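# Two robots swap cartons through a service window

## Task

Robot r1 begins in the delivery room and r2 in the mail room; the connecting door is locked but a service window is open. Exchange the two cartons: the sealed carton on the delivery room's table must end up where the mailer carton was on the mail room's shelf, and the mailer carton where the sealed one was. Afterwards both robots must release their grip and back away. Neither robot may topple or finish leaning, or the task fails. Anything that stays put only because a robot is holding it at the end is not counted as done.

## Robot and tools

Robots: r1 and r2 are identical Hello Robot Stretch 4 units. Each has an omni-wheel base, a lift on a mast, an arm that telescopes straight forward, a three-joint wrist (yaw, pitch, roll), a two-finger gripper and four cameras. Height is about 1.6 m and the base rim lies within 0.23 m of the base origin. Each robot reports only in its own frames, so where one robot is relative to the other can only be judged from the images, lidar_m and wrist_depth_mm. No state line tells you the two robots are touching. Once the bases touch, a few more millimetres of driving makes a hard press, which fails the run. A carried object touching the other robot is fine.

Frames: the base frame has its origin on the floor under the base centre, with x forward, y left and z up. hand_pose is given in this frame and is a point between the open fingertips. The printed value can be slightly wrong. The odometry frame is the base frame as it was at the scene's start.

execute_actions(actions, cameras): actions is a list holding one action or none. An empty list only returns the state and images. The action is keyed by "r1" and/or "r2", with one separate block per robot. A block may hold:
- "base": exactly one relative move from the robot's current position. translate_m is metres forward (+) or back, from -2 to 2. strafe_m is metres sideways with left +, from -2 to 2. rotate_rad is radians, counter-clockwise/left +, from -3.2 to 3.2.
- "joints": absolute targets by name. lift_m runs 0 to 1.2 m. arm_m is extension, 0 to 0.55 m. wrist_yaw_rad runs -1.134 to 4.276 (0 forward, + left, 3.14 stowed; above 3.4 it may hit the arm). wrist_pitch_rad runs -1.117 to 4.259 (0 level, 1.57 down). wrist_roll_rad runs -1.117 to 4.259 (+ turns clockwise seen from behind). gripper_m is the fingertip gap, -0.038 to 0.141 m (below 0 the tips squeeze each other).
- "pace": "slow", "default", "fast" or "max". Base speed tops out at 0.1, 0.3, 0.4 or 0.6 m/s and turning at 1, 2, 3 or 4 rad/s, further limited when lift_m is above 0.2.
- "contact_limits": {"arm_m": 0 to 0.75}, with a default of 0.5. This is how hard the arm may push before it stops.
- "end_of_arm": "enable_torque", sent alone, restarts wrist or gripper motors that have switched off.
All motions in an action start at once, and one action runs at most 15 s. A joint target out of range is clipped and reported. Any other out-of-range value or unknown key rejects the whole call. A robot, base or joint left out of an action may keep pushing toward its earlier target. The two robots can travel up to about 3 cm apart per metre under the same command. cameras lists names from r1_/r2_ head_camera, head_left_camera, head_right_camera, wrist_camera, or "all". Leaving it out means all cameras; [] means none.

wait(seconds 0 to 10) lets the scene run and returns the state. zoom_image(camera, region [x0,y0,x1,y1] pixels, at most 504x504) enlarges part of a camera's latest image. read_manual gives only licence texts. finished_scene(scene) ends the scene for good and reports success. If any result reports a stop, the later execute_actions, wait and finished_scene calls in that same reply are skipped.

Results: base_status and joint_status report how each motion ended. "done" for the base only means the wheels turned as commanded, slipping included. "off_target" means the part is resting short of its target and may still push. "contact_stop_at_<key>" means the part hit something and went slack: a slack lift may sink and a slack base may roll. "limit_stop_at_tilt" means a lean over 6 degrees; lift, arm and wheels go slack until it eases. "limit_stop_at_own_body" means self-collision, which can happen with pitch below -0.2 combined with roll below -0.4 or above 4. "torque_fault" means a wrist or gripper motor went limp; send enable_torque. on_its_own describes what was not commanded; its "held at" is the target, not the position. base_odometry counts wheel turns. If turned_by_wheels and turned_by_imu differ by more than about 0.1 rad, something was hit or a wheel slipped. base_tilt is in degrees (forward/right +) with up to about 1.5 degrees of fixed bias. motor_effort is in percent, with the peak in brackets. lidar_m gives 12 sectors of 30 degrees each, counting counter-clockwise from straight ahead (4th left, 7th behind, 10th right); "-" means nothing seen or closer than 0.25 m. wrist_depth_mm is a 7x7 grid of depths in mm.

Gripping: command a gap smaller than the object. A tighter command grips harder and pulls the object in. Neither the reading nor "done" confirms a hold; look for a clear change in gripper effort. If the fingertips catch on a surface, raise the lift. A good first move is lift_m 0.4 with wrist_yaw_rad 0 to unfold the wrist.

Avoid: turning or driving with more than 1 kg held at arm_m above 0.2, especially at fast paces; hard steady pushes, above all with the gripper high; dropping or slamming the cartons; any contact between the bases. At the end, set both cartons down, open the grippers and back both robots away.

Each tool is called after "Call:" as name(argument=value, ...), one argument or row to a line, values as JSON.

## Session

Call:
execute_actions(
  actions=[],
)

Scene clock: 0.00 s.
r1.base_odometry: x=+0.000 y=+0.000 heading=+0.000 (m, m, rad; r1's odometry frame)
r1.turned_by_wheels: +0.000 (rad since the last result)
r1.turned_by_imu: +0.000 (rad since the last result)
r1.base_tilt: forward=-0.4 right=-0.6 (deg)
r1.lidar_m: 0.81 0.82 2.68 1.17 1.14 1.13 1.31 1.29 1.30 1.47 2.38 1.58
r1.base_status: not commanded
r1.joint_positions: lift_m=+0.287 arm_m=-0.003 wrist_yaw_rad=+3.169 wrist_pitch_rad=+0.005 wrist_roll_rad=-0.013 gripper_m=+0.057
r1.joint_status: not commanded
r1.motor_effort: lift_m=+19 arm_m=-1 wrist_yaw_rad=+0 wrist_pitch_rad=-6 wrist_roll_rad=+0 gripper_m=-4 wheel_0=+0 wheel_1=+0 wheel_2=+1 (%)
r1.hand_pose: x=-0.1225 y=+0.0795 z=+0.4638 quat_wxyz=(-0.014, -0.002, -0.007, +1.000) (m; r1's base frame)
r1.wrist_depth_mm: - 136 1808 1576 1308 1118 1008 / - 120 180 1576 1308 1118 1008 / - 123 173 1618 1336 1118 1025 / 114 138 282 1661 1366 1138 1025 / 1205 1430 1756 1618 1308 1138 1025 / 1255 1430 200 1537 1255 1138 1025 / 1098 1042 1138 139 1098 1042 1008
r2.base_odometry: x=+0.000 y=+0.000 heading=+0.000 (m, m, rad; r2's odometry frame)
r2.turned_by_wheels: +0.000 (rad since the last result)
r2.turned_by_imu: +0.000 (rad since the last result)
r2.base_tilt: forward=+0.2 right=+0.6 (deg)
r2.lidar_m: 2.18 2.22 1.55 1.13 1.15 1.62 2.50 2.52 2.99 2.45 2.47 2.50
r2.base_status: not commanded
r2.joint_positions: lift_m=+0.145 arm_m=+0.001 wrist_yaw_rad=+3.199 wrist_pitch_rad=+0.017 wrist_roll_rad=-0.006 gripper_m=+0.057
r2.joint_status: not commanded
r2.motor_effort: lift_m=+19 arm_m=+0 wrist_yaw_rad=+0 wrist_pitch_rad=-7 wrist_roll_rad=+0 gripper_m=-4 wheel_0=+0 wheel_1=+0 wheel_2=+0 (%)
r2.hand_pose: x=-0.1210 y=+0.0707 z=+0.3179 quat_wxyz=(-0.029, -0.008, -0.003, +1.000) (m; r2's base frame)
r2.wrist_depth_mm: - - 138 - - - 1708 / - - 138 - - - 1708 / - 110 139 - - - 1661 / 147 142 166 - - - 1661 / 214 1983 - - - - 1618 / 215 1118 196 1182 197 1255 1308 / 216 759 788 109 831 788 878
pictures: r1_head_camera, r1_head_left_camera, r1_head_right_camera, r1_wrist_camera, r2_head_camera, r2_head_left_camera, r2_head_right_camera, r2_wrist_camera
Images, in order (width x height): r1_head_camera 420x560, r1_head_left_camera 420x672, r1_head_right_camera 420x672, r1_wrist_camera 616x392, r2_head_camera 420x560, r2_head_left_camera 420x672, r2_head_right_camera 420x672, r2_wrist_camera 616x392.

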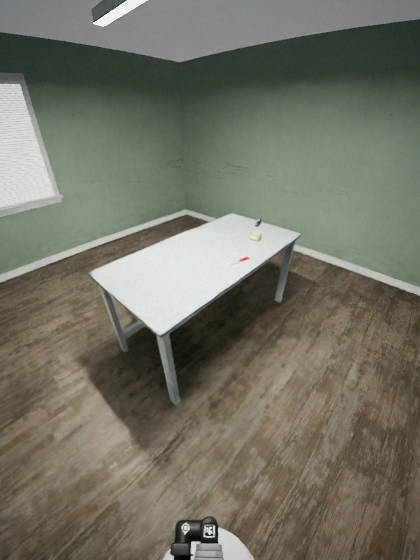

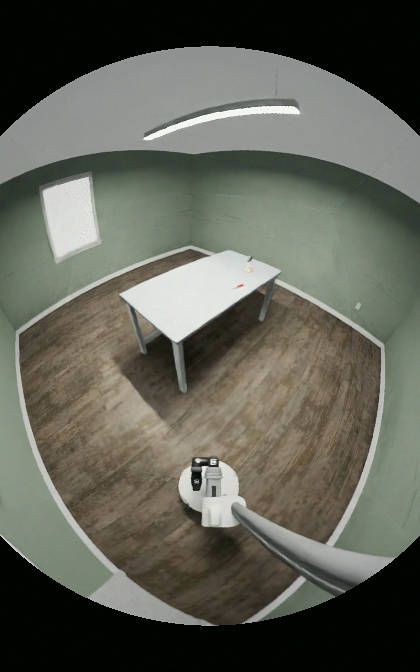

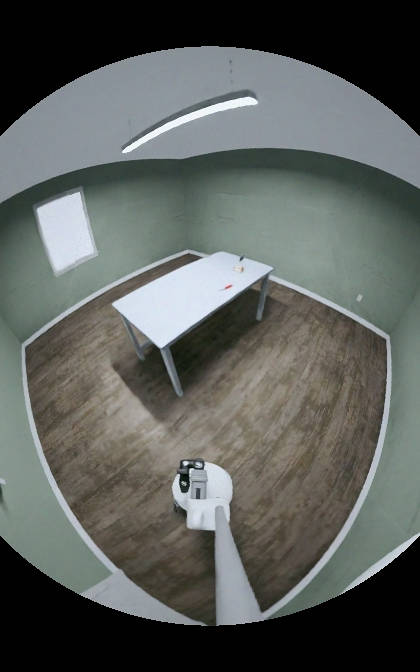

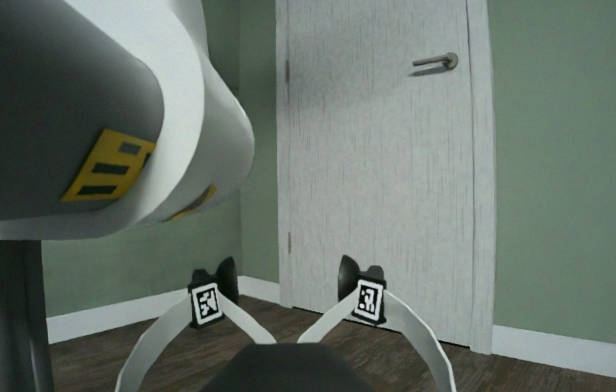

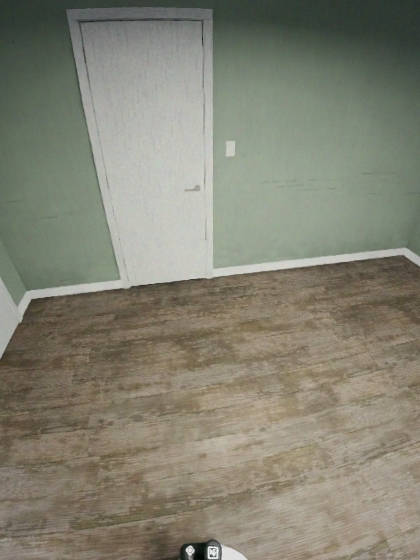

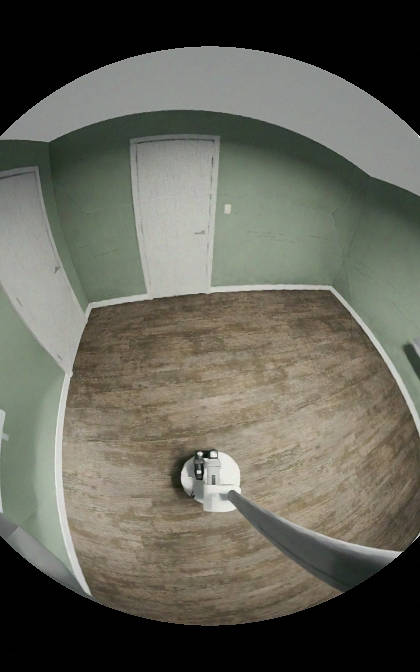

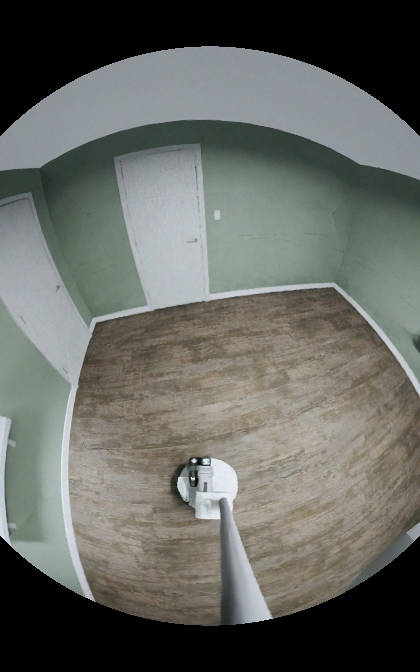

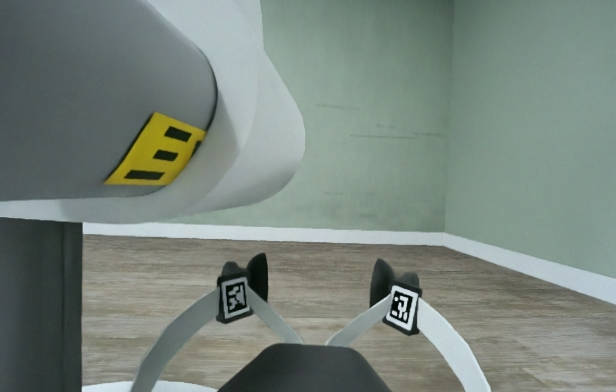

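Call:
execute_actions(
  actions=[
    {"r1":{"base":{"rotate_rad":0.87},"joints":{"lift_m":0.8,"wrist_yaw_rad":0,"gripper_m":0.14},"pace":"fast"},"r2":{"base":{"rotate_rad":-1.4},"joints":{"lift_m":0.8,"wrist_yaw_rad":0,"gripper_m":0.14},"pace":"fast"}},
  ],
)

Scene clock: 2.90 s.
r1.base_odometry: x=+0.000 y=+0.000 heading=+0.870 (m, m, rad; r1's odometry frame)
r1.turned_by_wheels: +0.870 (rad since the last result)
r1.turned_by_imu: +0.863 (rad since the last result)
r1.base_tilt: forward=-0.3 right=-0.6 (deg)
r1.lidar_m: 3.41 1.34 1.15 1.14 1.18 1.35 1.29 1.37 1.90 3.13 0.98 0.83
r1.base_status: done
r1.joint_positions: lift_m=+0.800 arm_m=-0.003 wrist_yaw_rad=+0.000 wrist_pitch_rad=+0.005 wrist_roll_rad=-0.013 gripper_m=+0.140
r1.joint_status: all done
r1.motor_effort: lift_m=+22(24) arm_m=+0(0) wrist_yaw_rad=-1(5) wrist_pitch_rad=-5(5) wrist_roll_rad=+0(1) gripper_m=-4(6) wheel_0=-3(11) wheel_1=-2(10) wheel_2=+0(9) (%)
r1.hand_pose: x=+0.4568 y=-0.0873 z=+0.9766 quat_wxyz=(+1.000, -0.007, +0.002, +0.000) (m; r1's base frame)
r1.wrist_depth_mm: 1921 - - - - - - / 1863 - - - - - - / 1921 - - - - - - / 1921 - - - - - - / 1921 - - - - - - / 1808 205 - - 1205 798 768 / 1863 - - 137 - 750 559
r2.base_odometry: x=+0.000 y=+0.000 heading=-1.400 (m, m, rad; r2's odometry frame)
r2.turned_by_wheels: -1.400 (rad since the last result)
r2.turned_by_imu: -1.413 (rad since the last result)
r2.base_tilt: forward=+0.2 right=+0.6 (deg)
r2.lidar_m: 2.46 3.02 2.38 2.19 2.02 1.45 1.13 1.17 1.89 2.51 2.57 3.03
r2.base_status: done
r2.joint_positions: lift_m=+0.800 arm_m=+0.001 wrist_yaw_rad=+0.000 wrist_pitch_rad=+0.017 wrist_roll_rad=-0.006 gripper_m=+0.140
r2.joint_status: all done
r2.motor_effort: lift_m=+23(23) arm_m=-1(1) wrist_yaw_rad=-2(6) wrist_pitch_rad=-6(6) wrist_roll_rad=+2(1) gripper_m=+0(4) wheel_0=-1(7) wheel_1=-1(8) wheel_2=-2(7) (%)
r2.hand_pose: x=+0.4605 y=-0.0873 z=+0.9730 quat_wxyz=(+1.000, -0.003, +0.008, +0.000) (m; r2's base frame)
r2.wrist_depth_mm: - - - - - - - / - - - - - - - / - - - - - - - / - - - - - - - / - - - - - - - / - - - - - 206 - / - - - 109 - - -
pictures: r1_head_camera, r1_head_left_camera, r1_head_right_camera, r1_wrist_camera, r2_head_camera, r2_head_left_camera, r2_head_right_camera, r2_wrist_camera
Images, in order (width x height): r1_head_camera 420x560, r1_head_left_camera 420x672, r1_head_right_camera 420x672, r1_wrist_camera 616x392, r2_head_camera 420x560, r2_head_left_camera 420x672, r2_head_right_camera 420x672, r2_wrist_camera 616x392.

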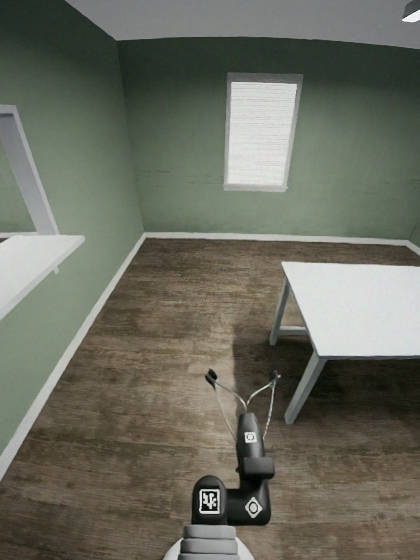

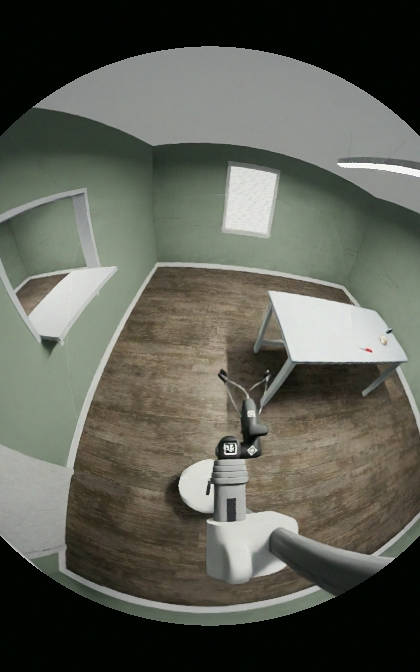

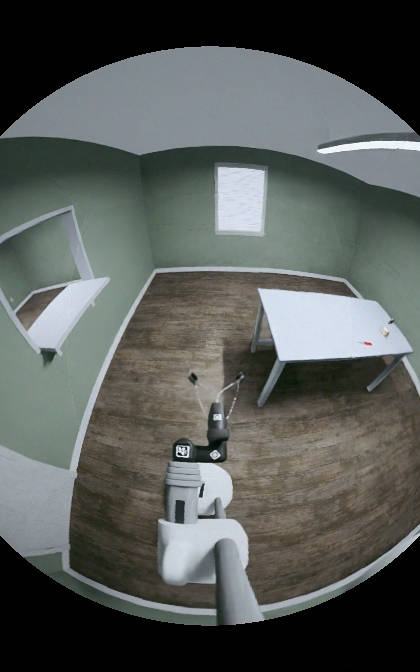

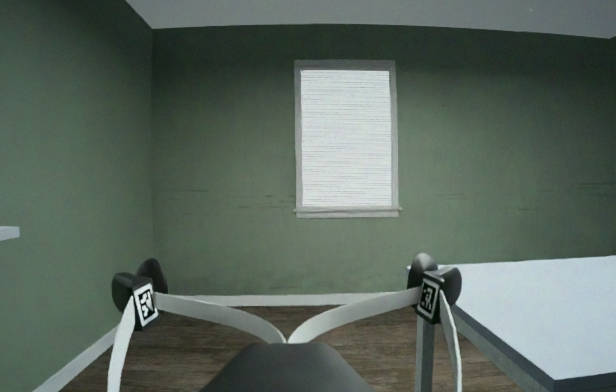

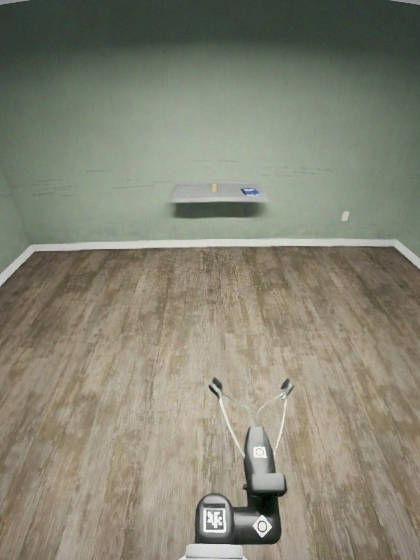

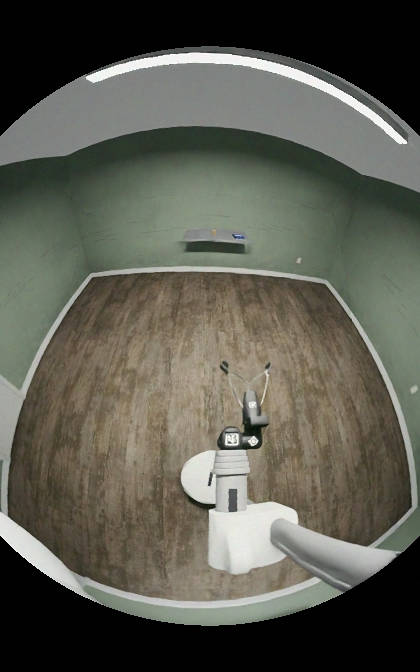

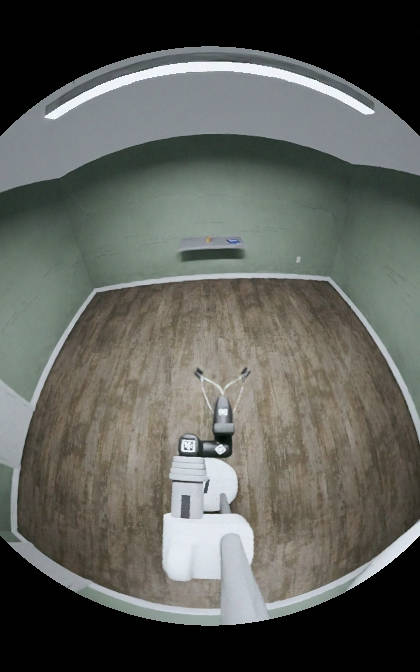

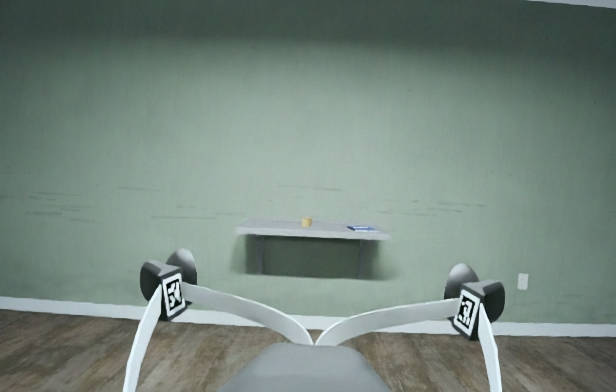

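Call:
execute_actions(
  actions=[
    {"r1":{"base":{"strafe_m":-1.5},"joints":{"lift_m":0.68},"pace":"fast"},"r2":{"base":{"translate_m":1.8},"joints":{"lift_m":0.68},"pace":"max"}},
  ],
  cameras=["r1_head_camera","r1_wrist_camera","r2_head_camera","r2_wrist_camera"],
)

Scene clock: 8.90 s.
r1.base_odometry: x=+1.146 y=-0.968 heading=+0.870 (m, m, rad; r1's odometry frame)
r1.turned_by_wheels: +0.000 (rad since the last result)
r1.turned_by_imu: -0.002 (rad since the last result)
r1.base_tilt: forward=-0.3 right=-0.6 (deg)
r1.lidar_m: 0.63 0.67 0.96 2.60 1.86 1.36 1.32 1.40 1.67 1.60 1.68 0.66
r1.base_status: done
r1.joint_positions: lift_m=+0.680 arm_m=-0.003 wrist_yaw_rad=+0.000 wrist_pitch_rad=+0.005 wrist_roll_rad=-0.013 gripper_m=+0.140
r1.joint_status: all done
r1.motor_effort: lift_m=+16(20) arm_m=+0(1) wrist_yaw_rad=+0(0) wrist_pitch_rad=-5(4) wrist_roll_rad=+0(0) gripper_m=-3(1) wheel_0=+3(14) wheel_1=-1(12) wheel_2=+0(0) (%)
r1.hand_pose: x=+0.4568 y=-0.0874 z=+0.8571 quat_wxyz=(+1.000, -0.007, +0.002, +0.000) (m; r1's base frame)
r1.wrist_depth_mm: - - - - - - - / - - - - - - - / - - - - - - - / - - - - - - - / 878 891 891 759 820 - - / 455 204 433 473 430 439 477 / 462 462 466 137 473 473 1118
r2.base_odometry: x=+0.305 y=-1.774 heading=-1.401 (m, m, rad; r2's odometry frame)
r2.turned_by_wheels: +0.000 (rad since the last result)
r2.turned_by_imu: -0.007 (rad since the last result)
r2.base_tilt: forward=+0.2 right=+0.6 (deg)
r2.lidar_m: 0.64 0.69 1.54 2.29 2.36 3.09 3.19 3.26 2.57 2.41 1.73 0.71
r2.base_status: done
r2.joint_positions: lift_m=+0.680 arm_m=+0.001 wrist_yaw_rad=+0.000 wrist_pitch_rad=+0.017 wrist_roll_rad=-0.006 gripper_m=+0.140
r2.joint_status: all done
r2.motor_effort: lift_m=+17(24) arm_m=-1(1) wrist_yaw_rad=-1(2) wrist_pitch_rad=-7(7) wrist_roll_rad=+0(1) gripper_m=+0(1) wheel_0=-2(6) wheel_1=-2(7) wheel_2=+0(10) (%)
r2.hand_pose: x=+0.4604 y=-0.0874 z=+0.8535 quat_wxyz=(+1.000, -0.003, +0.009, +0.000) (m; r2's base frame)
r2.wrist_depth_mm: 917 904 904 904 904 904 904 / 904 917 891 904 904 891 904 / 917 917 904 917 904 917 931 / 917 917 931 917 917 917 917 / 831 768 707 854 904 917 931 / 466 462 466 473 466 206 508 / 917 931 931 109 931 931 917
pictures: r1_head_camera, r1_wrist_camera, r2_head_camera, r2_wrist_camera
Images, in order (width x height): r1_head_camera 420x560, r1_wrist_camera 616x392, r2_head_camera 420x560, r2_wrist_camera 616x392.

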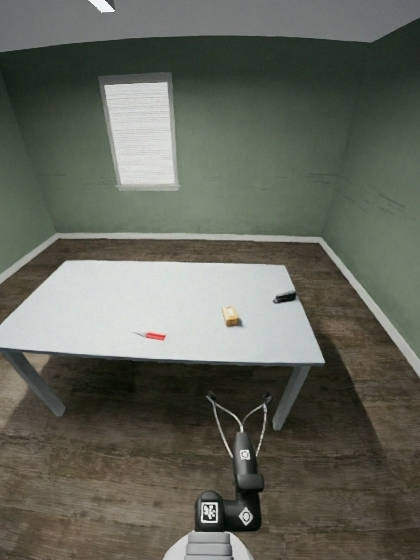

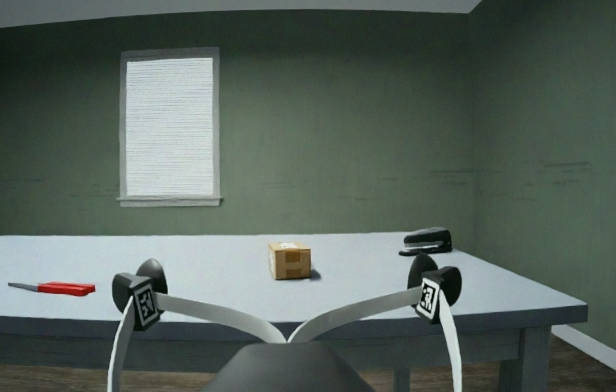

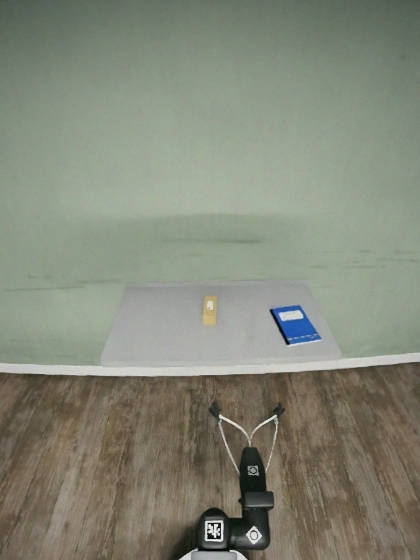

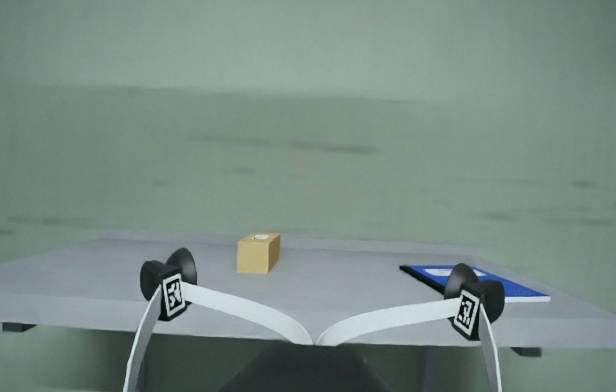

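Call:
execute_actions(
  actions=[
    {"r1":{"base":{"translate_m":0.1},"joints":{"lift_m":0.75,"wrist_pitch_rad":0.4,"arm_m":0.22}},"r2":{"base":{"strafe_m":0.1},"joints":{"lift_m":0.75,"wrist_pitch_rad":0.4,"arm_m":0.34}}},
  ],
  cameras=["r1_head_camera","r1_wrist_camera","r2_head_camera","r2_wrist_camera"],
)

Scene clock: 11.20 s.
r1.base_odometry: x=+1.210 y=-0.891 heading=+0.870 (m, m, rad; r1's odometry frame)
r1.turned_by_wheels: +0.001 (rad since the last result)
r1.turned_by_imu: +0.000 (rad since the last result)
r1.base_tilt: forward=-0.3 right=-0.6 (deg)
r1.lidar_m: 0.53 0.57 0.80 2.53 2.00 1.48 1.43 1.49 1.65 1.61 1.70 0.56
r1.base_status: done
r1.joint_positions: lift_m=+0.750 arm_m=+0.219 wrist_yaw_rad=+0.000 wrist_pitch_rad=+0.402 wrist_roll_rad=-0.013 gripper_m=+0.140
r1.joint_status: all done
r1.motor_effort: lift_m=+22(24) arm_m=+5(5) wrist_yaw_rad=+1(1) wrist_pitch_rad=-4(4) wrist_roll_rad=+0(0) gripper_m=+0(1) wheel_0=+4(9) wheel_1=+4(9) wheel_2=-1(11) (%)
r1.hand_pose: x=+0.6555 y=-0.0874 z=+0.8151 quat_wxyz=(+0.980, -0.006, +0.200, +0.001) (m; r1's base frame)
r1.wrist_depth_mm: - - - - - - - / - - - - - - - / 723 707 707 699 707 732 - / 469 469 473 377 477 477 477 / 347 353 355 325 357 355 353 / 277 205 273 285 263 271 278 / 235 232 241 137 243 236 -
r2.base_odometry: x=+0.404 y=-1.757 heading=-1.401 (m, m, rad; r2's odometry frame)
r2.turned_by_wheels: +0.000 (rad since the last result)
r2.turned_by_imu: -0.001 (rad since the last result)
r2.base_tilt: forward=+0.2 right=+0.6 (deg)
r2.lidar_m: 0.64 0.70 1.54 2.18 2.30 2.96 3.16 3.28 2.67 2.51 1.69 0.71
r2.base_status: done
r2.joint_positions: lift_m=+0.750 arm_m=+0.339 wrist_yaw_rad=+0.000 wrist_pitch_rad=+0.402 wrist_roll_rad=-0.006 gripper_m=+0.140
r2.joint_status: all done
r2.motor_effort: lift_m=+23(24) arm_m=+6(4) wrist_yaw_rad=-1(0) wrist_pitch_rad=-5(4) wrist_roll_rad=+1(0) gripper_m=-2(1) wheel_0=+1(8) wheel_1=-1(8) wheel_2=+0(1) (%)
r2.hand_pose: x=+0.7754 y=-0.0874 z=+0.8150 quat_wxyz=(+0.980, -0.003, +0.200, +0.001) (m; r2's base frame)
r2.wrist_depth_mm: 512 512 512 512 508 504 508 / 539 544 544 539 539 535 539 / 569 569 574 569 569 569 569 / 466 469 473 375 488 488 496 / 349 353 357 327 364 368 368 / 278 263 265 289 270 206 293 / 236 234 239 109 242 241 250
pictures: r1_head_camera, r1_wrist_camera, r2_head_camera, r2_wrist_camera
Images, in order (width x height): r1_head_camera 420x560, r1_wrist_camera 616x392, r2_head_camera 420x560, r2_wrist_camera 616x392.

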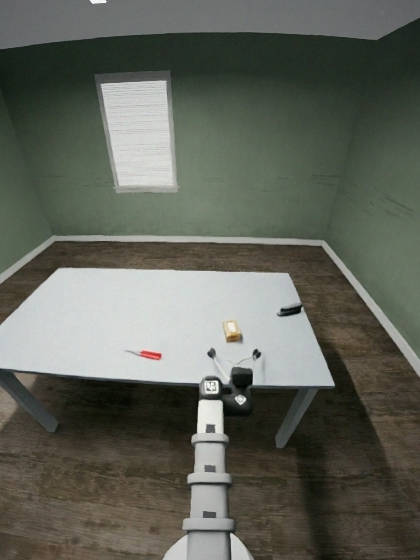

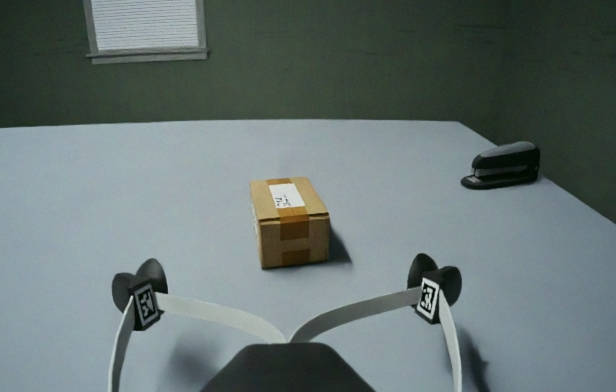

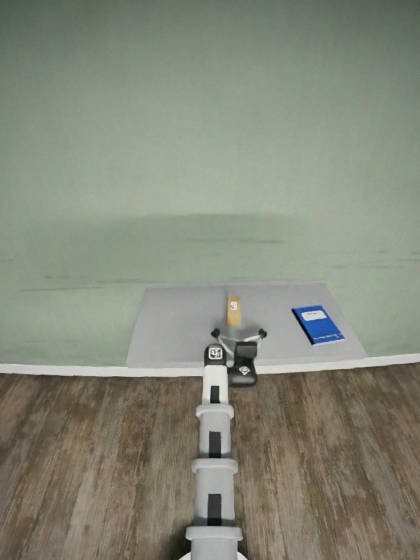

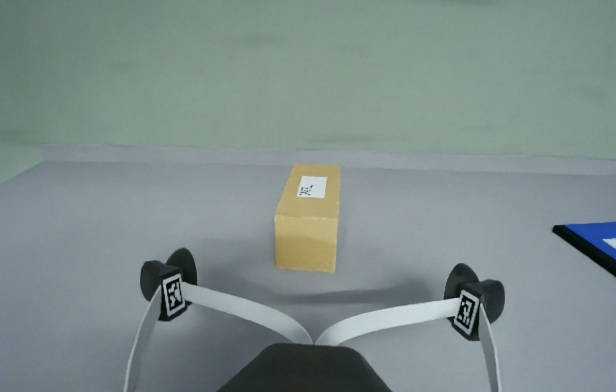

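Call:
execute_actions(
  actions=[
    {"r1":{"joints":{"lift_m":0.73,"arm_m":0.355}},"r2":{"base":{"strafe_m":0.01},"joints":{"lift_m":0.73,"arm_m":0.49}}},
  ],
  cameras=["r1_wrist_camera","r2_wrist_camera"],
)

Call:
execute_actions(
  actions=[
    {"r1":{"joints":{"gripper_m":0.005}},"r2":{"joints":{"gripper_m":0.0}}},
  ],
  cameras=["r1_wrist_camera","r2_wrist_camera"],
)

Call:
execute_actions(
  actions=[
    {"r1":{"joints":{"lift_m":0.8}},"r2":{"joints":{"lift_m":0.8}}},
  ],
  cameras=["r1_wrist_camera","r2_wrist_camera"],
)

Scene clock: 12.90 s.
r1.base_odometry: x=+1.210 y=-0.891 heading=+0.870 (m, m, rad; r1's odometry frame)
r1.turned_by_wheels: +0.000 (rad since the last result)
r1.turned_by_imu: +0.000 (rad since the last result)
r1.base_tilt: forward=-0.3 right=-0.6 (deg)
r1.lidar_m: 0.55 0.55 0.78 2.51 2.01 1.49 1.42 1.51 1.67 1.60 1.68 0.54
r1.base_status: not commanded
r1.joint_positions: lift_m=+0.730 arm_m=+0.354 wrist_yaw_rad=+0.000 wrist_pitch_rad=+0.402 wrist_roll_rad=-0.013 gripper_m=+0.140
r1.joint_status: all done
r1.motor_effort: lift_m=+16(21) arm_m=+5(4) wrist_yaw_rad=+1(1) wrist_pitch_rad=-5(4) wrist_roll_rad=+0(0) gripper_m=-3(1) wheel_0=+4(4) wheel_1=+4(4) wheel_2=-1(0) (%)
r1.hand_pose: x=+0.7905 y=-0.0874 z=+0.7957 quat_wxyz=(+0.980, -0.006, +0.200, +0.001) (m; r1's base frame)
r1.wrist_depth_mm: - - - - - - - / - - - - - - - / 654 640 640 634 640 647 - / 424 421 421 424 427 427 362 / 314 315 290 239 320 319 317 / 247 206 234 185 235 243 250 / 211 208 210 137 217 212 -
r2.base_odometry: x=+0.414 y=-1.755 heading=-1.400 (m, m, rad; r2's odometry frame)
r2.turned_by_wheels: +0.000 (rad since the last result)
r2.turned_by_imu: +0.000 (rad since the last result)
r2.base_tilt: forward=+0.2 right=+0.6 (deg)
r2.lidar_m: 0.66 0.69 1.54 2.18 2.25 2.94 3.17 3.25 2.71 2.54 1.71 0.70
r2.base_status: done
r2.joint_positions: lift_m=+0.730 arm_m=+0.489 wrist_yaw_rad=+0.000 wrist_pitch_rad=+0.402 wrist_roll_rad=-0.006 gripper_m=+0.140
r2.joint_status: all done
r2.motor_effort: lift_m=+14(20) arm_m=+5(6) wrist_yaw_rad=-1(0) wrist_pitch_rad=-5(6) wrist_roll_rad=+0(1) gripper_m=-2(0) wheel_0=+0(7) wheel_1=+0(9) wheel_2=+0(2) (%)
r2.hand_pose: x=+0.9254 y=-0.0874 z=+0.7956 quat_wxyz=(+0.980, -0.003, +0.200, +0.001) (m; r2's base frame)
r2.wrist_depth_mm: 375 373 375 373 373 368 370 / 397 394 397 394 394 392 389 / 421 421 421 418 418 415 415 / 418 421 424 424 427 427 427 / 312 317 319 229 329 330 330 / 250 237 238 182 242 206 263 / 211 212 215 109 217 217 224
pictures: r1_wrist_camera, r2_wrist_camera
Images, in order (width x height): r1_wrist_camera 616x392, r2_wrist_camera 616x392.

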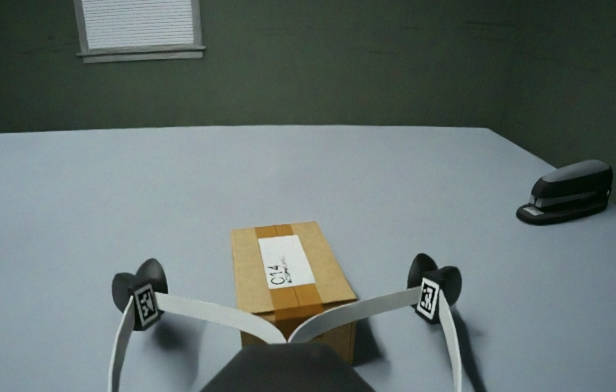

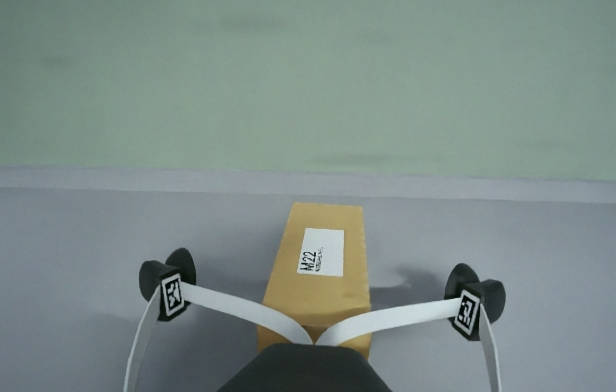

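Scene clock: 15.27 s.
r1.base_odometry: x=+1.210 y=-0.891 heading=+0.870 (m, m, rad; r1's odometry frame)
r1.turned_by_wheels: +0.000 (rad since the last result)
r1.turned_by_imu: +0.000 (rad since the last result)
r1.base_tilt: forward=-0.3 right=-0.6 (deg)
r1.lidar_m: 0.54 0.56 0.81 2.50 2.01 1.49 1.43 1.48 1.67 1.59 1.68 0.54
r1.base_status: not commanded
r1.joint_positions: lift_m=+0.730 arm_m=+0.354 wrist_yaw_rad=+0.000 wrist_pitch_rad=+0.402 wrist_roll_rad=-0.013 gripper_m=+0.006
r1.joint_status: all done
r1.motor_effort: lift_m=+16(16) arm_m=+5(5) wrist_yaw_rad=+0(0) wrist_pitch_rad=-5(5) wrist_roll_rad=+0(0) gripper_m=-30(26) wheel_0=+4(3) wheel_1=+4(4) wheel_2=-1(1) (%)
r1.hand_pose: x=+0.7904 y=-0.0874 z=+0.7955 quat_wxyz=(+0.980, -0.006, +0.200, +0.001) (m; r1's base frame)
r1.wrist_depth_mm: - - - - - - - / - - - - - - - / 647 627 627 627 634 647 - / 418 421 421 424 424 424 364 / 312 315 301 216 319 317 315 / 247 247 182 173 187 252 250 / 210 200 208 142 210 207 -
r2.base_odometry: x=+0.414 y=-1.755 heading=-1.400 (m, m, rad; r2's odometry frame)
r2.turned_by_wheels: +0.000 (rad since the last result)
r2.turned_by_imu: -0.001 (rad since the last result)
r2.base_tilt: forward=+0.2 right=+0.6 (deg)
r2.lidar_m: 0.66 0.66 1.53 2.20 2.27 2.98 3.16 3.25 2.71 2.53 1.69 0.69
r2.base_status: not commanded
r2.joint_positions: lift_m=+0.730 arm_m=+0.489 wrist_yaw_rad=+0.000 wrist_pitch_rad=+0.403 wrist_roll_rad=-0.006 gripper_m=+0.001
r2.joint_status: all done
r2.motor_effort: lift_m=+15(15) arm_m=+5(6) wrist_yaw_rad=-1(1) wrist_pitch_rad=-10(9) wrist_roll_rad=+0(0) gripper_m=-30(31) wheel_0=+0(0) wheel_1=+0(0) wheel_2=+0(0) (%)
r2.hand_pose: x=+0.9253 y=-0.0874 z=+0.7953 quat_wxyz=(+0.980, -0.003, +0.200, +0.001) (m; r2's base frame)
r2.wrist_depth_mm: 377 373 373 370 373 370 368 / 394 397 397 394 394 389 392 / 421 421 421 421 415 415 413 / 413 415 421 421 427 427 424 / 310 315 320 218 324 327 327 / 249 252 187 174 182 260 262 / 211 210 213 109 208 209 219
pictures: r1_wrist_camera, r2_wrist_camera
Images, in order (width x height): r1_wrist_camera 616x392, r2_wrist_camera 616x392.

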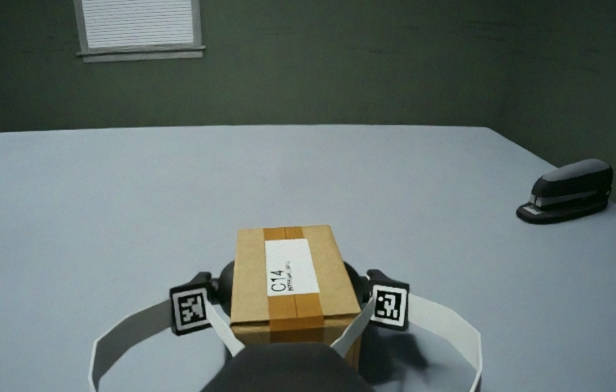

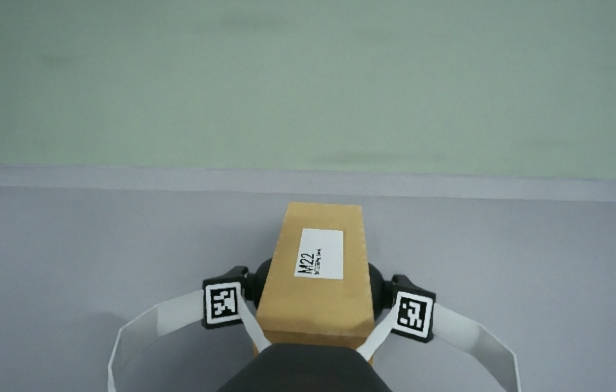

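Scene clock: 16.53 s.
r1.base_odometry: x=+1.210 y=-0.891 heading=+0.870 (m, m, rad; r1's odometry frame)
r1.turned_by_wheels: +0.000 (rad since the last result)
r1.turned_by_imu: +0.000 (rad since the last result)
r1.base_tilt: forward=-0.3 right=-0.6 (deg)
r1.lidar_m: 0.53 0.58 0.80 2.52 2.00 1.49 1.38 1.50 1.68 1.60 1.70 0.56
r1.base_status: not commanded
r1.joint_positions: lift_m=+0.800 arm_m=+0.354 wrist_yaw_rad=+0.000 wrist_pitch_rad=+0.403 wrist_roll_rad=-0.013 gripper_m=+0.006
r1.joint_status: all done
r1.motor_effort: lift_m=+23(24) arm_m=+5(5) wrist_yaw_rad=+1(0) wrist_pitch_rad=-6(4) wrist_roll_rad=+0(0) gripper_m=-27(29) wheel_0=+4(3) wheel_1=+4(4) wheel_2=-1(1) (%)
r1.hand_pose: x=+0.7904 y=-0.0874 z=+0.8649 quat_wxyz=(+0.980, -0.006, +0.200, +0.001) (m; r1's base frame)
r1.wrist_depth_mm: - - - - - - - / - - - - - - - / - - - - - - - / 585 591 597 591 591 591 - / 436 442 421 216 449 445 397 / 347 347 182 173 187 351 349 / 294 281 293 142 294 289 297
r2.base_odometry: x=+0.414 y=-1.755 heading=-1.400 (m, m, rad; r2's odometry frame)
r2.turned_by_wheels: +0.000 (rad since the last result)
r2.turned_by_imu: +0.000 (rad since the last result)
r2.base_tilt: forward=+0.2 right=+0.6 (deg)
r2.lidar_m: 0.65 0.67 1.54 2.17 2.26 2.98 3.20 3.25 2.64 2.54 1.70 0.70
r2.base_status: not commanded
r2.joint_positions: lift_m=+0.800 arm_m=+0.489 wrist_yaw_rad=+0.000 wrist_pitch_rad=+0.404 wrist_roll_rad=-0.006 gripper_m=+0.001
r2.joint_status: all done
r2.motor_effort: lift_m=+23(26) arm_m=+6(5) wrist_yaw_rad=-1(1) wrist_pitch_rad=-10(11) wrist_roll_rad=+0(1) gripper_m=-31(30) wheel_0=+0(1) wheel_1=+0(0) wheel_2=+0(0) (%)
r2.hand_pose: x=+0.9252 y=-0.0874 z=+0.8645 quat_wxyz=(+0.980, -0.003, +0.200, +0.001) (m; r2's base frame)
r2.wrist_depth_mm: 375 375 373 373 375 366 370 / 394 394 397 397 392 392 389 / 421 421 418 421 415 415 413 / 449 449 449 439 445 442 442 / 436 442 445 218 452 455 452 / 347 351 187 174 182 364 364 / 294 293 298 109 291 291 307
pictures: r1_wrist_camera, r2_wrist_camera
Images, in order (width x height): r1_wrist_camera 616x392, r2_wrist_camera 616x392.

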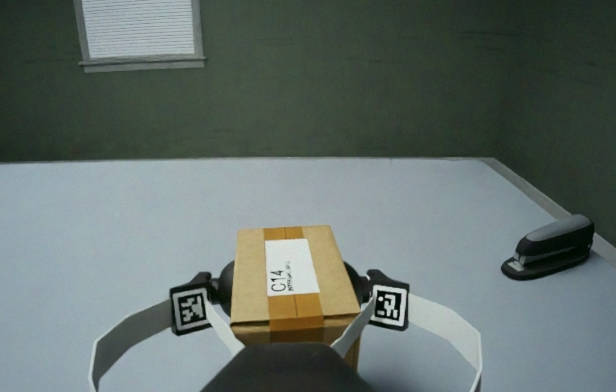

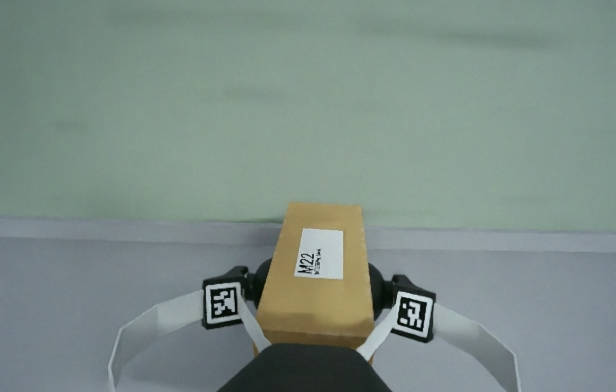

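Call:
execute_actions(
  actions=[
    {"r1":{"base":{"strafe_m":1.7},"joints":{"arm_m":0},"pace":"fast"},"r2":{"base":{"translate_m":-2},"joints":{"arm_m":0},"pace":"fast"}},
  ],
  cameras=[],
)

Call:
execute_actions(
  actions=[
    {"r1":{"base":{"translate_m":0.8},"joints":{"lift_m":1.0},"pace":"fast"},"r2":{"base":{"rotate_rad":3.13},"joints":{"lift_m":1.0}}},
  ],
  cameras=[],
)

Call:
execute_actions(
  actions=[
    {"r1":{"base":{"rotate_rad":1.57}},"r2":{"base":{"translate_m":0.3}}},
  ],
  cameras=["r1_head_camera","r1_wrist_camera","r2_head_camera","r2_wrist_camera"],
)

Scene clock: 25.60 s.
r1.base_odometry: x=-0.089 y=+0.204 heading=+0.870 (m, m, rad; r1's odometry frame)
r1.turned_by_wheels: +0.000 (rad since the last result)
r1.turned_by_imu: -0.001 (rad since the last result)
r1.base_tilt: forward=-0.3 right=-0.6 (deg)
r1.lidar_m: 3.33 1.02 0.93 0.96 0.96 1.39 1.39 1.44 2.03 2.20 0.88 0.94
r1.base_status: done
r1.joint_positions: lift_m=+0.800 arm_m=+0.001 wrist_yaw_rad=+0.000 wrist_pitch_rad=+0.403 wrist_roll_rad=-0.013 gripper_m=+0.006
r1.joint_status: all done
r1.motor_effort: lift_m=+22(23) arm_m=-6(4) wrist_yaw_rad=+1(0) wrist_pitch_rad=-9(8) wrist_roll_rad=+0(1) gripper_m=-26(28) wheel_0=-2(14) wheel_1=+1(15) wheel_2=+0(2) (%)
r1.hand_pose: x=+0.4373 y=-0.0874 z=+0.8648 quat_wxyz=(+0.980, -0.006, +0.200, +0.001) (m; r1's base frame)
r1.wrist_depth_mm: 1661 - - - - - - / 1537 - - - - - - / 1618 - - - - - 931 / 1618 - - - - - - / 1576 1921 1808 216 1863 1756 1921 / 1464 1499 181 173 187 1366 1430 / 1229 1182 1229 142 1229 1229 1229
r2.base_odometry: x=+0.075 y=+0.216 heading=-1.400 (m, m, rad; r2's odometry frame)
r2.turned_by_wheels: +0.000 (rad since the last result)
r2.turned_by_imu: +0.003 (rad since the last result)
r2.base_tilt: forward=+0.2 right=+0.6 (deg)
r2.lidar_m: 2.65 3.13 2.23 2.08 1.71 1.23 0.94 0.97 1.62 2.61 2.70 3.28
r2.base_status: done
r2.joint_positions: lift_m=+0.800 arm_m=+0.002 wrist_yaw_rad=+0.000 wrist_pitch_rad=+0.404 wrist_roll_rad=-0.006 gripper_m=+0.001
r2.joint_status: all done
r2.motor_effort: lift_m=+23(23) arm_m=-6(7) wrist_yaw_rad=+0(2) wrist_pitch_rad=-11(10) wrist_roll_rad=+1(0) gripper_m=-31(30) wheel_0=-1(6) wheel_1=+1(8) wheel_2=-1(9) (%)
r2.hand_pose: x=+0.4381 y=-0.0875 z=+0.8645 quat_wxyz=(+0.980, -0.003, +0.201, +0.001) (m; r2's base frame)
r2.wrist_depth_mm: - - - - - - - / - - - - - - - / - - - - - - - / - - - - - - - / 1808 1808 1808 218 1863 1921 1863 / 1430 1464 187 174 182 1499 1537 / 1205 1205 1229 109 1205 1205 1281
pictures: none
No camera images: the call's "cameras" was empty. Leave "cameras" out to get every camera's image.

Scene clock: 29.03 s.
r1.base_odometry: x=+0.426 y=+0.816 heading=+0.871 (m, m, rad; r1's odometry frame)
r1.turned_by_wheels: +0.001 (rad since the last result)
r1.turned_by_imu: -0.001 (rad since the last result)
r1.base_tilt: forward=-0.3 right=-0.6 (deg)
r1.lidar_m: 2.53 1.33 0.74 0.70 0.75 1.38 2.18 2.32 0.67 0.63 0.68 2.60
r1.base_status: done
r1.joint_positions: lift_m=+1.000 arm_m=+0.001 wrist_yaw_rad=+0.000 wrist_pitch_rad=+0.403 wrist_roll_rad=-0.013 gripper_m=+0.006
r1.joint_status: all done
r1.motor_effort: lift_m=+22(24) arm_m=-5(5) wrist_yaw_rad=+0(0) wrist_pitch_rad=-7(7) wrist_roll_rad=+0(0) gripper_m=-27(24) wheel_0=+2(10) wheel_1=+4(8) wheel_2=+3(16) (%)
r1.hand_pose: x=+0.4372 y=-0.0874 z=+1.0648 quat_wxyz=(+0.980, -0.006, +0.200, +0.001) (m; r1's base frame)
r1.wrist_depth_mm: 1576 - - - - - - / 1537 - - - - - - / 1618 - - - - - - / 1576 - - - - - - / 1576 - - 216 - - - / 1576 1756 182 172 187 1808 1756 / 1464 1430 1464 142 1499 1464 1499
r2.base_odometry: x=+0.075 y=+0.216 heading=+1.730 (m, m, rad; r2's odometry frame)
r2.turned_by_wheels: +3.130 (rad since the last result)
r2.turned_by_imu: +3.157 (rad since the last result)
r2.base_tilt: forward=+0.2 right=+0.6 (deg)
r2.lidar_m: 0.91 0.96 1.61 2.62 2.68 3.25 3.14 3.17 2.24 2.07 1.76 1.23
r2.base_status: done
r2.joint_positions: lift_m=+1.000 arm_m=+0.002 wrist_yaw_rad=+0.000 wrist_pitch_rad=+0.404 wrist_roll_rad=-0.006 gripper_m=+0.001
r2.joint_status: all done
r2.motor_effort: lift_m=+23(25) arm_m=-5(5) wrist_yaw_rad=-1(0) wrist_pitch_rad=-10(10) wrist_roll_rad=+1(2) gripper_m=-31(31) wheel_0=+0(6) wheel_1=+0(1) wheel_2=+2(7) (%)
r2.hand_pose: x=+0.4381 y=-0.0874 z=+1.0646 quat_wxyz=(+0.980, -0.003, +0.200, +0.001) (m; r2's base frame)
r2.wrist_depth_mm: - - - 1921 842 854 866 / - - - - 917 904 904 / 1060 1098 1098 1138 960 960 960 / 842 854 854 788 1025 1042 1025 / 1098 1098 1098 219 1098 1078 1098 / 1182 1160 187 175 182 1182 1182 / 1255 1255 1281 109 1255 1205 1255
pictures: none
No camera images: the call's "cameras" was empty. Leave "cameras" out to get every camera's image.

Scene clock: 31.50 s.
r1.base_odometry: x=+0.426 y=+0.816 heading=+2.440 (m, m, rad; r1's odometry frame)
r1.turned_by_wheels: +1.569 (rad since the last result)
r1.turned_by_imu: +1.558 (rad since the last result)
r1.base_tilt: forward=-0.3 right=-0.6 (deg)
r1.lidar_m: 0.71 0.77 1.38 2.19 2.32 0.67 0.63 0.69 2.62 2.54 1.31 0.75
r1.base_status: done
r1.joint_positions: lift_m=+1.000 arm_m=+0.001 wrist_yaw_rad=+0.000 wrist_pitch_rad=+0.403 wrist_roll_rad=-0.013 gripper_m=+0.006
r1.joint_status: not commanded
r1.motor_effort: lift_m=+22(22) arm_m=-5(5) wrist_yaw_rad=+0(2) wrist_pitch_rad=-8(10) wrist_roll_rad=+1(0) gripper_m=-30(28) wheel_0=-5(11) wheel_1=-3(9) wheel_2=-2(13) (%)
r1.hand_pose: x=+0.4372 y=-0.0874 z=+1.0649 quat_wxyz=(+0.980, -0.006, +0.200, +0.001) (m; r1's base frame)
r1.wrist_depth_mm: 647 759 - - - - 778 / 683 768 - - - - 788 / 732 778 - - - - 788 / 788 759 750 759 750 759 768 / 842 591 580 216 591 597 609 / 931 891 182 173 187 917 931 / 991 991 960 142 991 1008 1025
r2.base_odometry: x=+0.027 y=+0.512 heading=+1.730 (m, m, rad; r2's odometry frame)
r2.turned_by_wheels: +0.000 (rad since the last result)
r2.turned_by_imu: -0.002 (rad since the last result)
r2.base_tilt: forward=+0.1 right=+0.6 (deg)
r2.lidar_m: 0.63 0.65 0.88 2.63 2.72 3.56 3.45 3.23 2.15 2.06 1.27 0.92
r2.base_status: done
r2.joint_positions: lift_m=+1.000 arm_m=+0.002 wrist_yaw_rad=+0.000 wrist_pitch_rad=+0.404 wrist_roll_rad=-0.006 gripper_m=+0.001
r2.joint_status: not commanded
r2.motor_effort: lift_m=+23(23) arm_m=-5(5) wrist_yaw_rad=-1(1) wrist_pitch_rad=-9(10) wrist_roll_rad=-1(1) gripper_m=-30(31) wheel_0=+1(3) wheel_1=+0(2) wheel_2=+2(10) (%)
r2.hand_pose: x=+0.4381 y=-0.0874 z=+1.0646 quat_wxyz=(+0.980, -0.003, +0.200, +0.001) (m; r2's base frame)
r2.wrist_depth_mm: - - - - 585 585 580 / - - - - 627 621 621 / - - - - 647 668 654 / 732 732 750 750 699 691 691 / 549 559 569 218 741 750 759 / 809 512 187 175 182 798 809 / 866 854 878 109 854 842 866
pictures: r1_head_camera, r1_wrist_camera, r2_head_camera, r2_wrist_camera
Images, in order (width x height): r1_head_camera 420x560, r1_wrist_camera 616x392, r2_head_camera 420x560, r2_wrist_camera 616x392.

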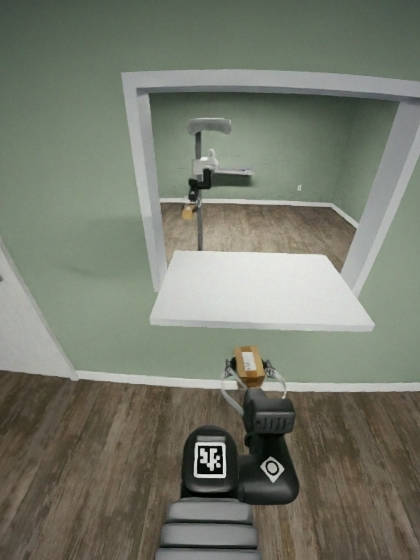

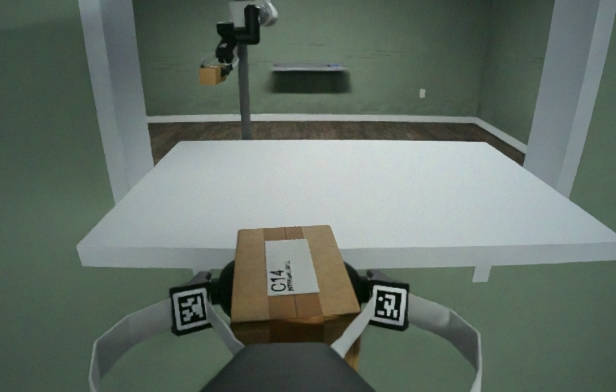

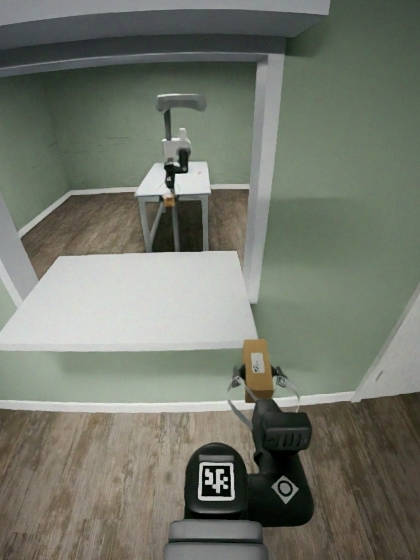

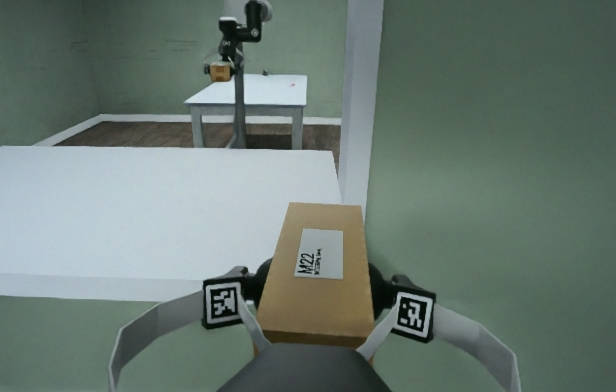

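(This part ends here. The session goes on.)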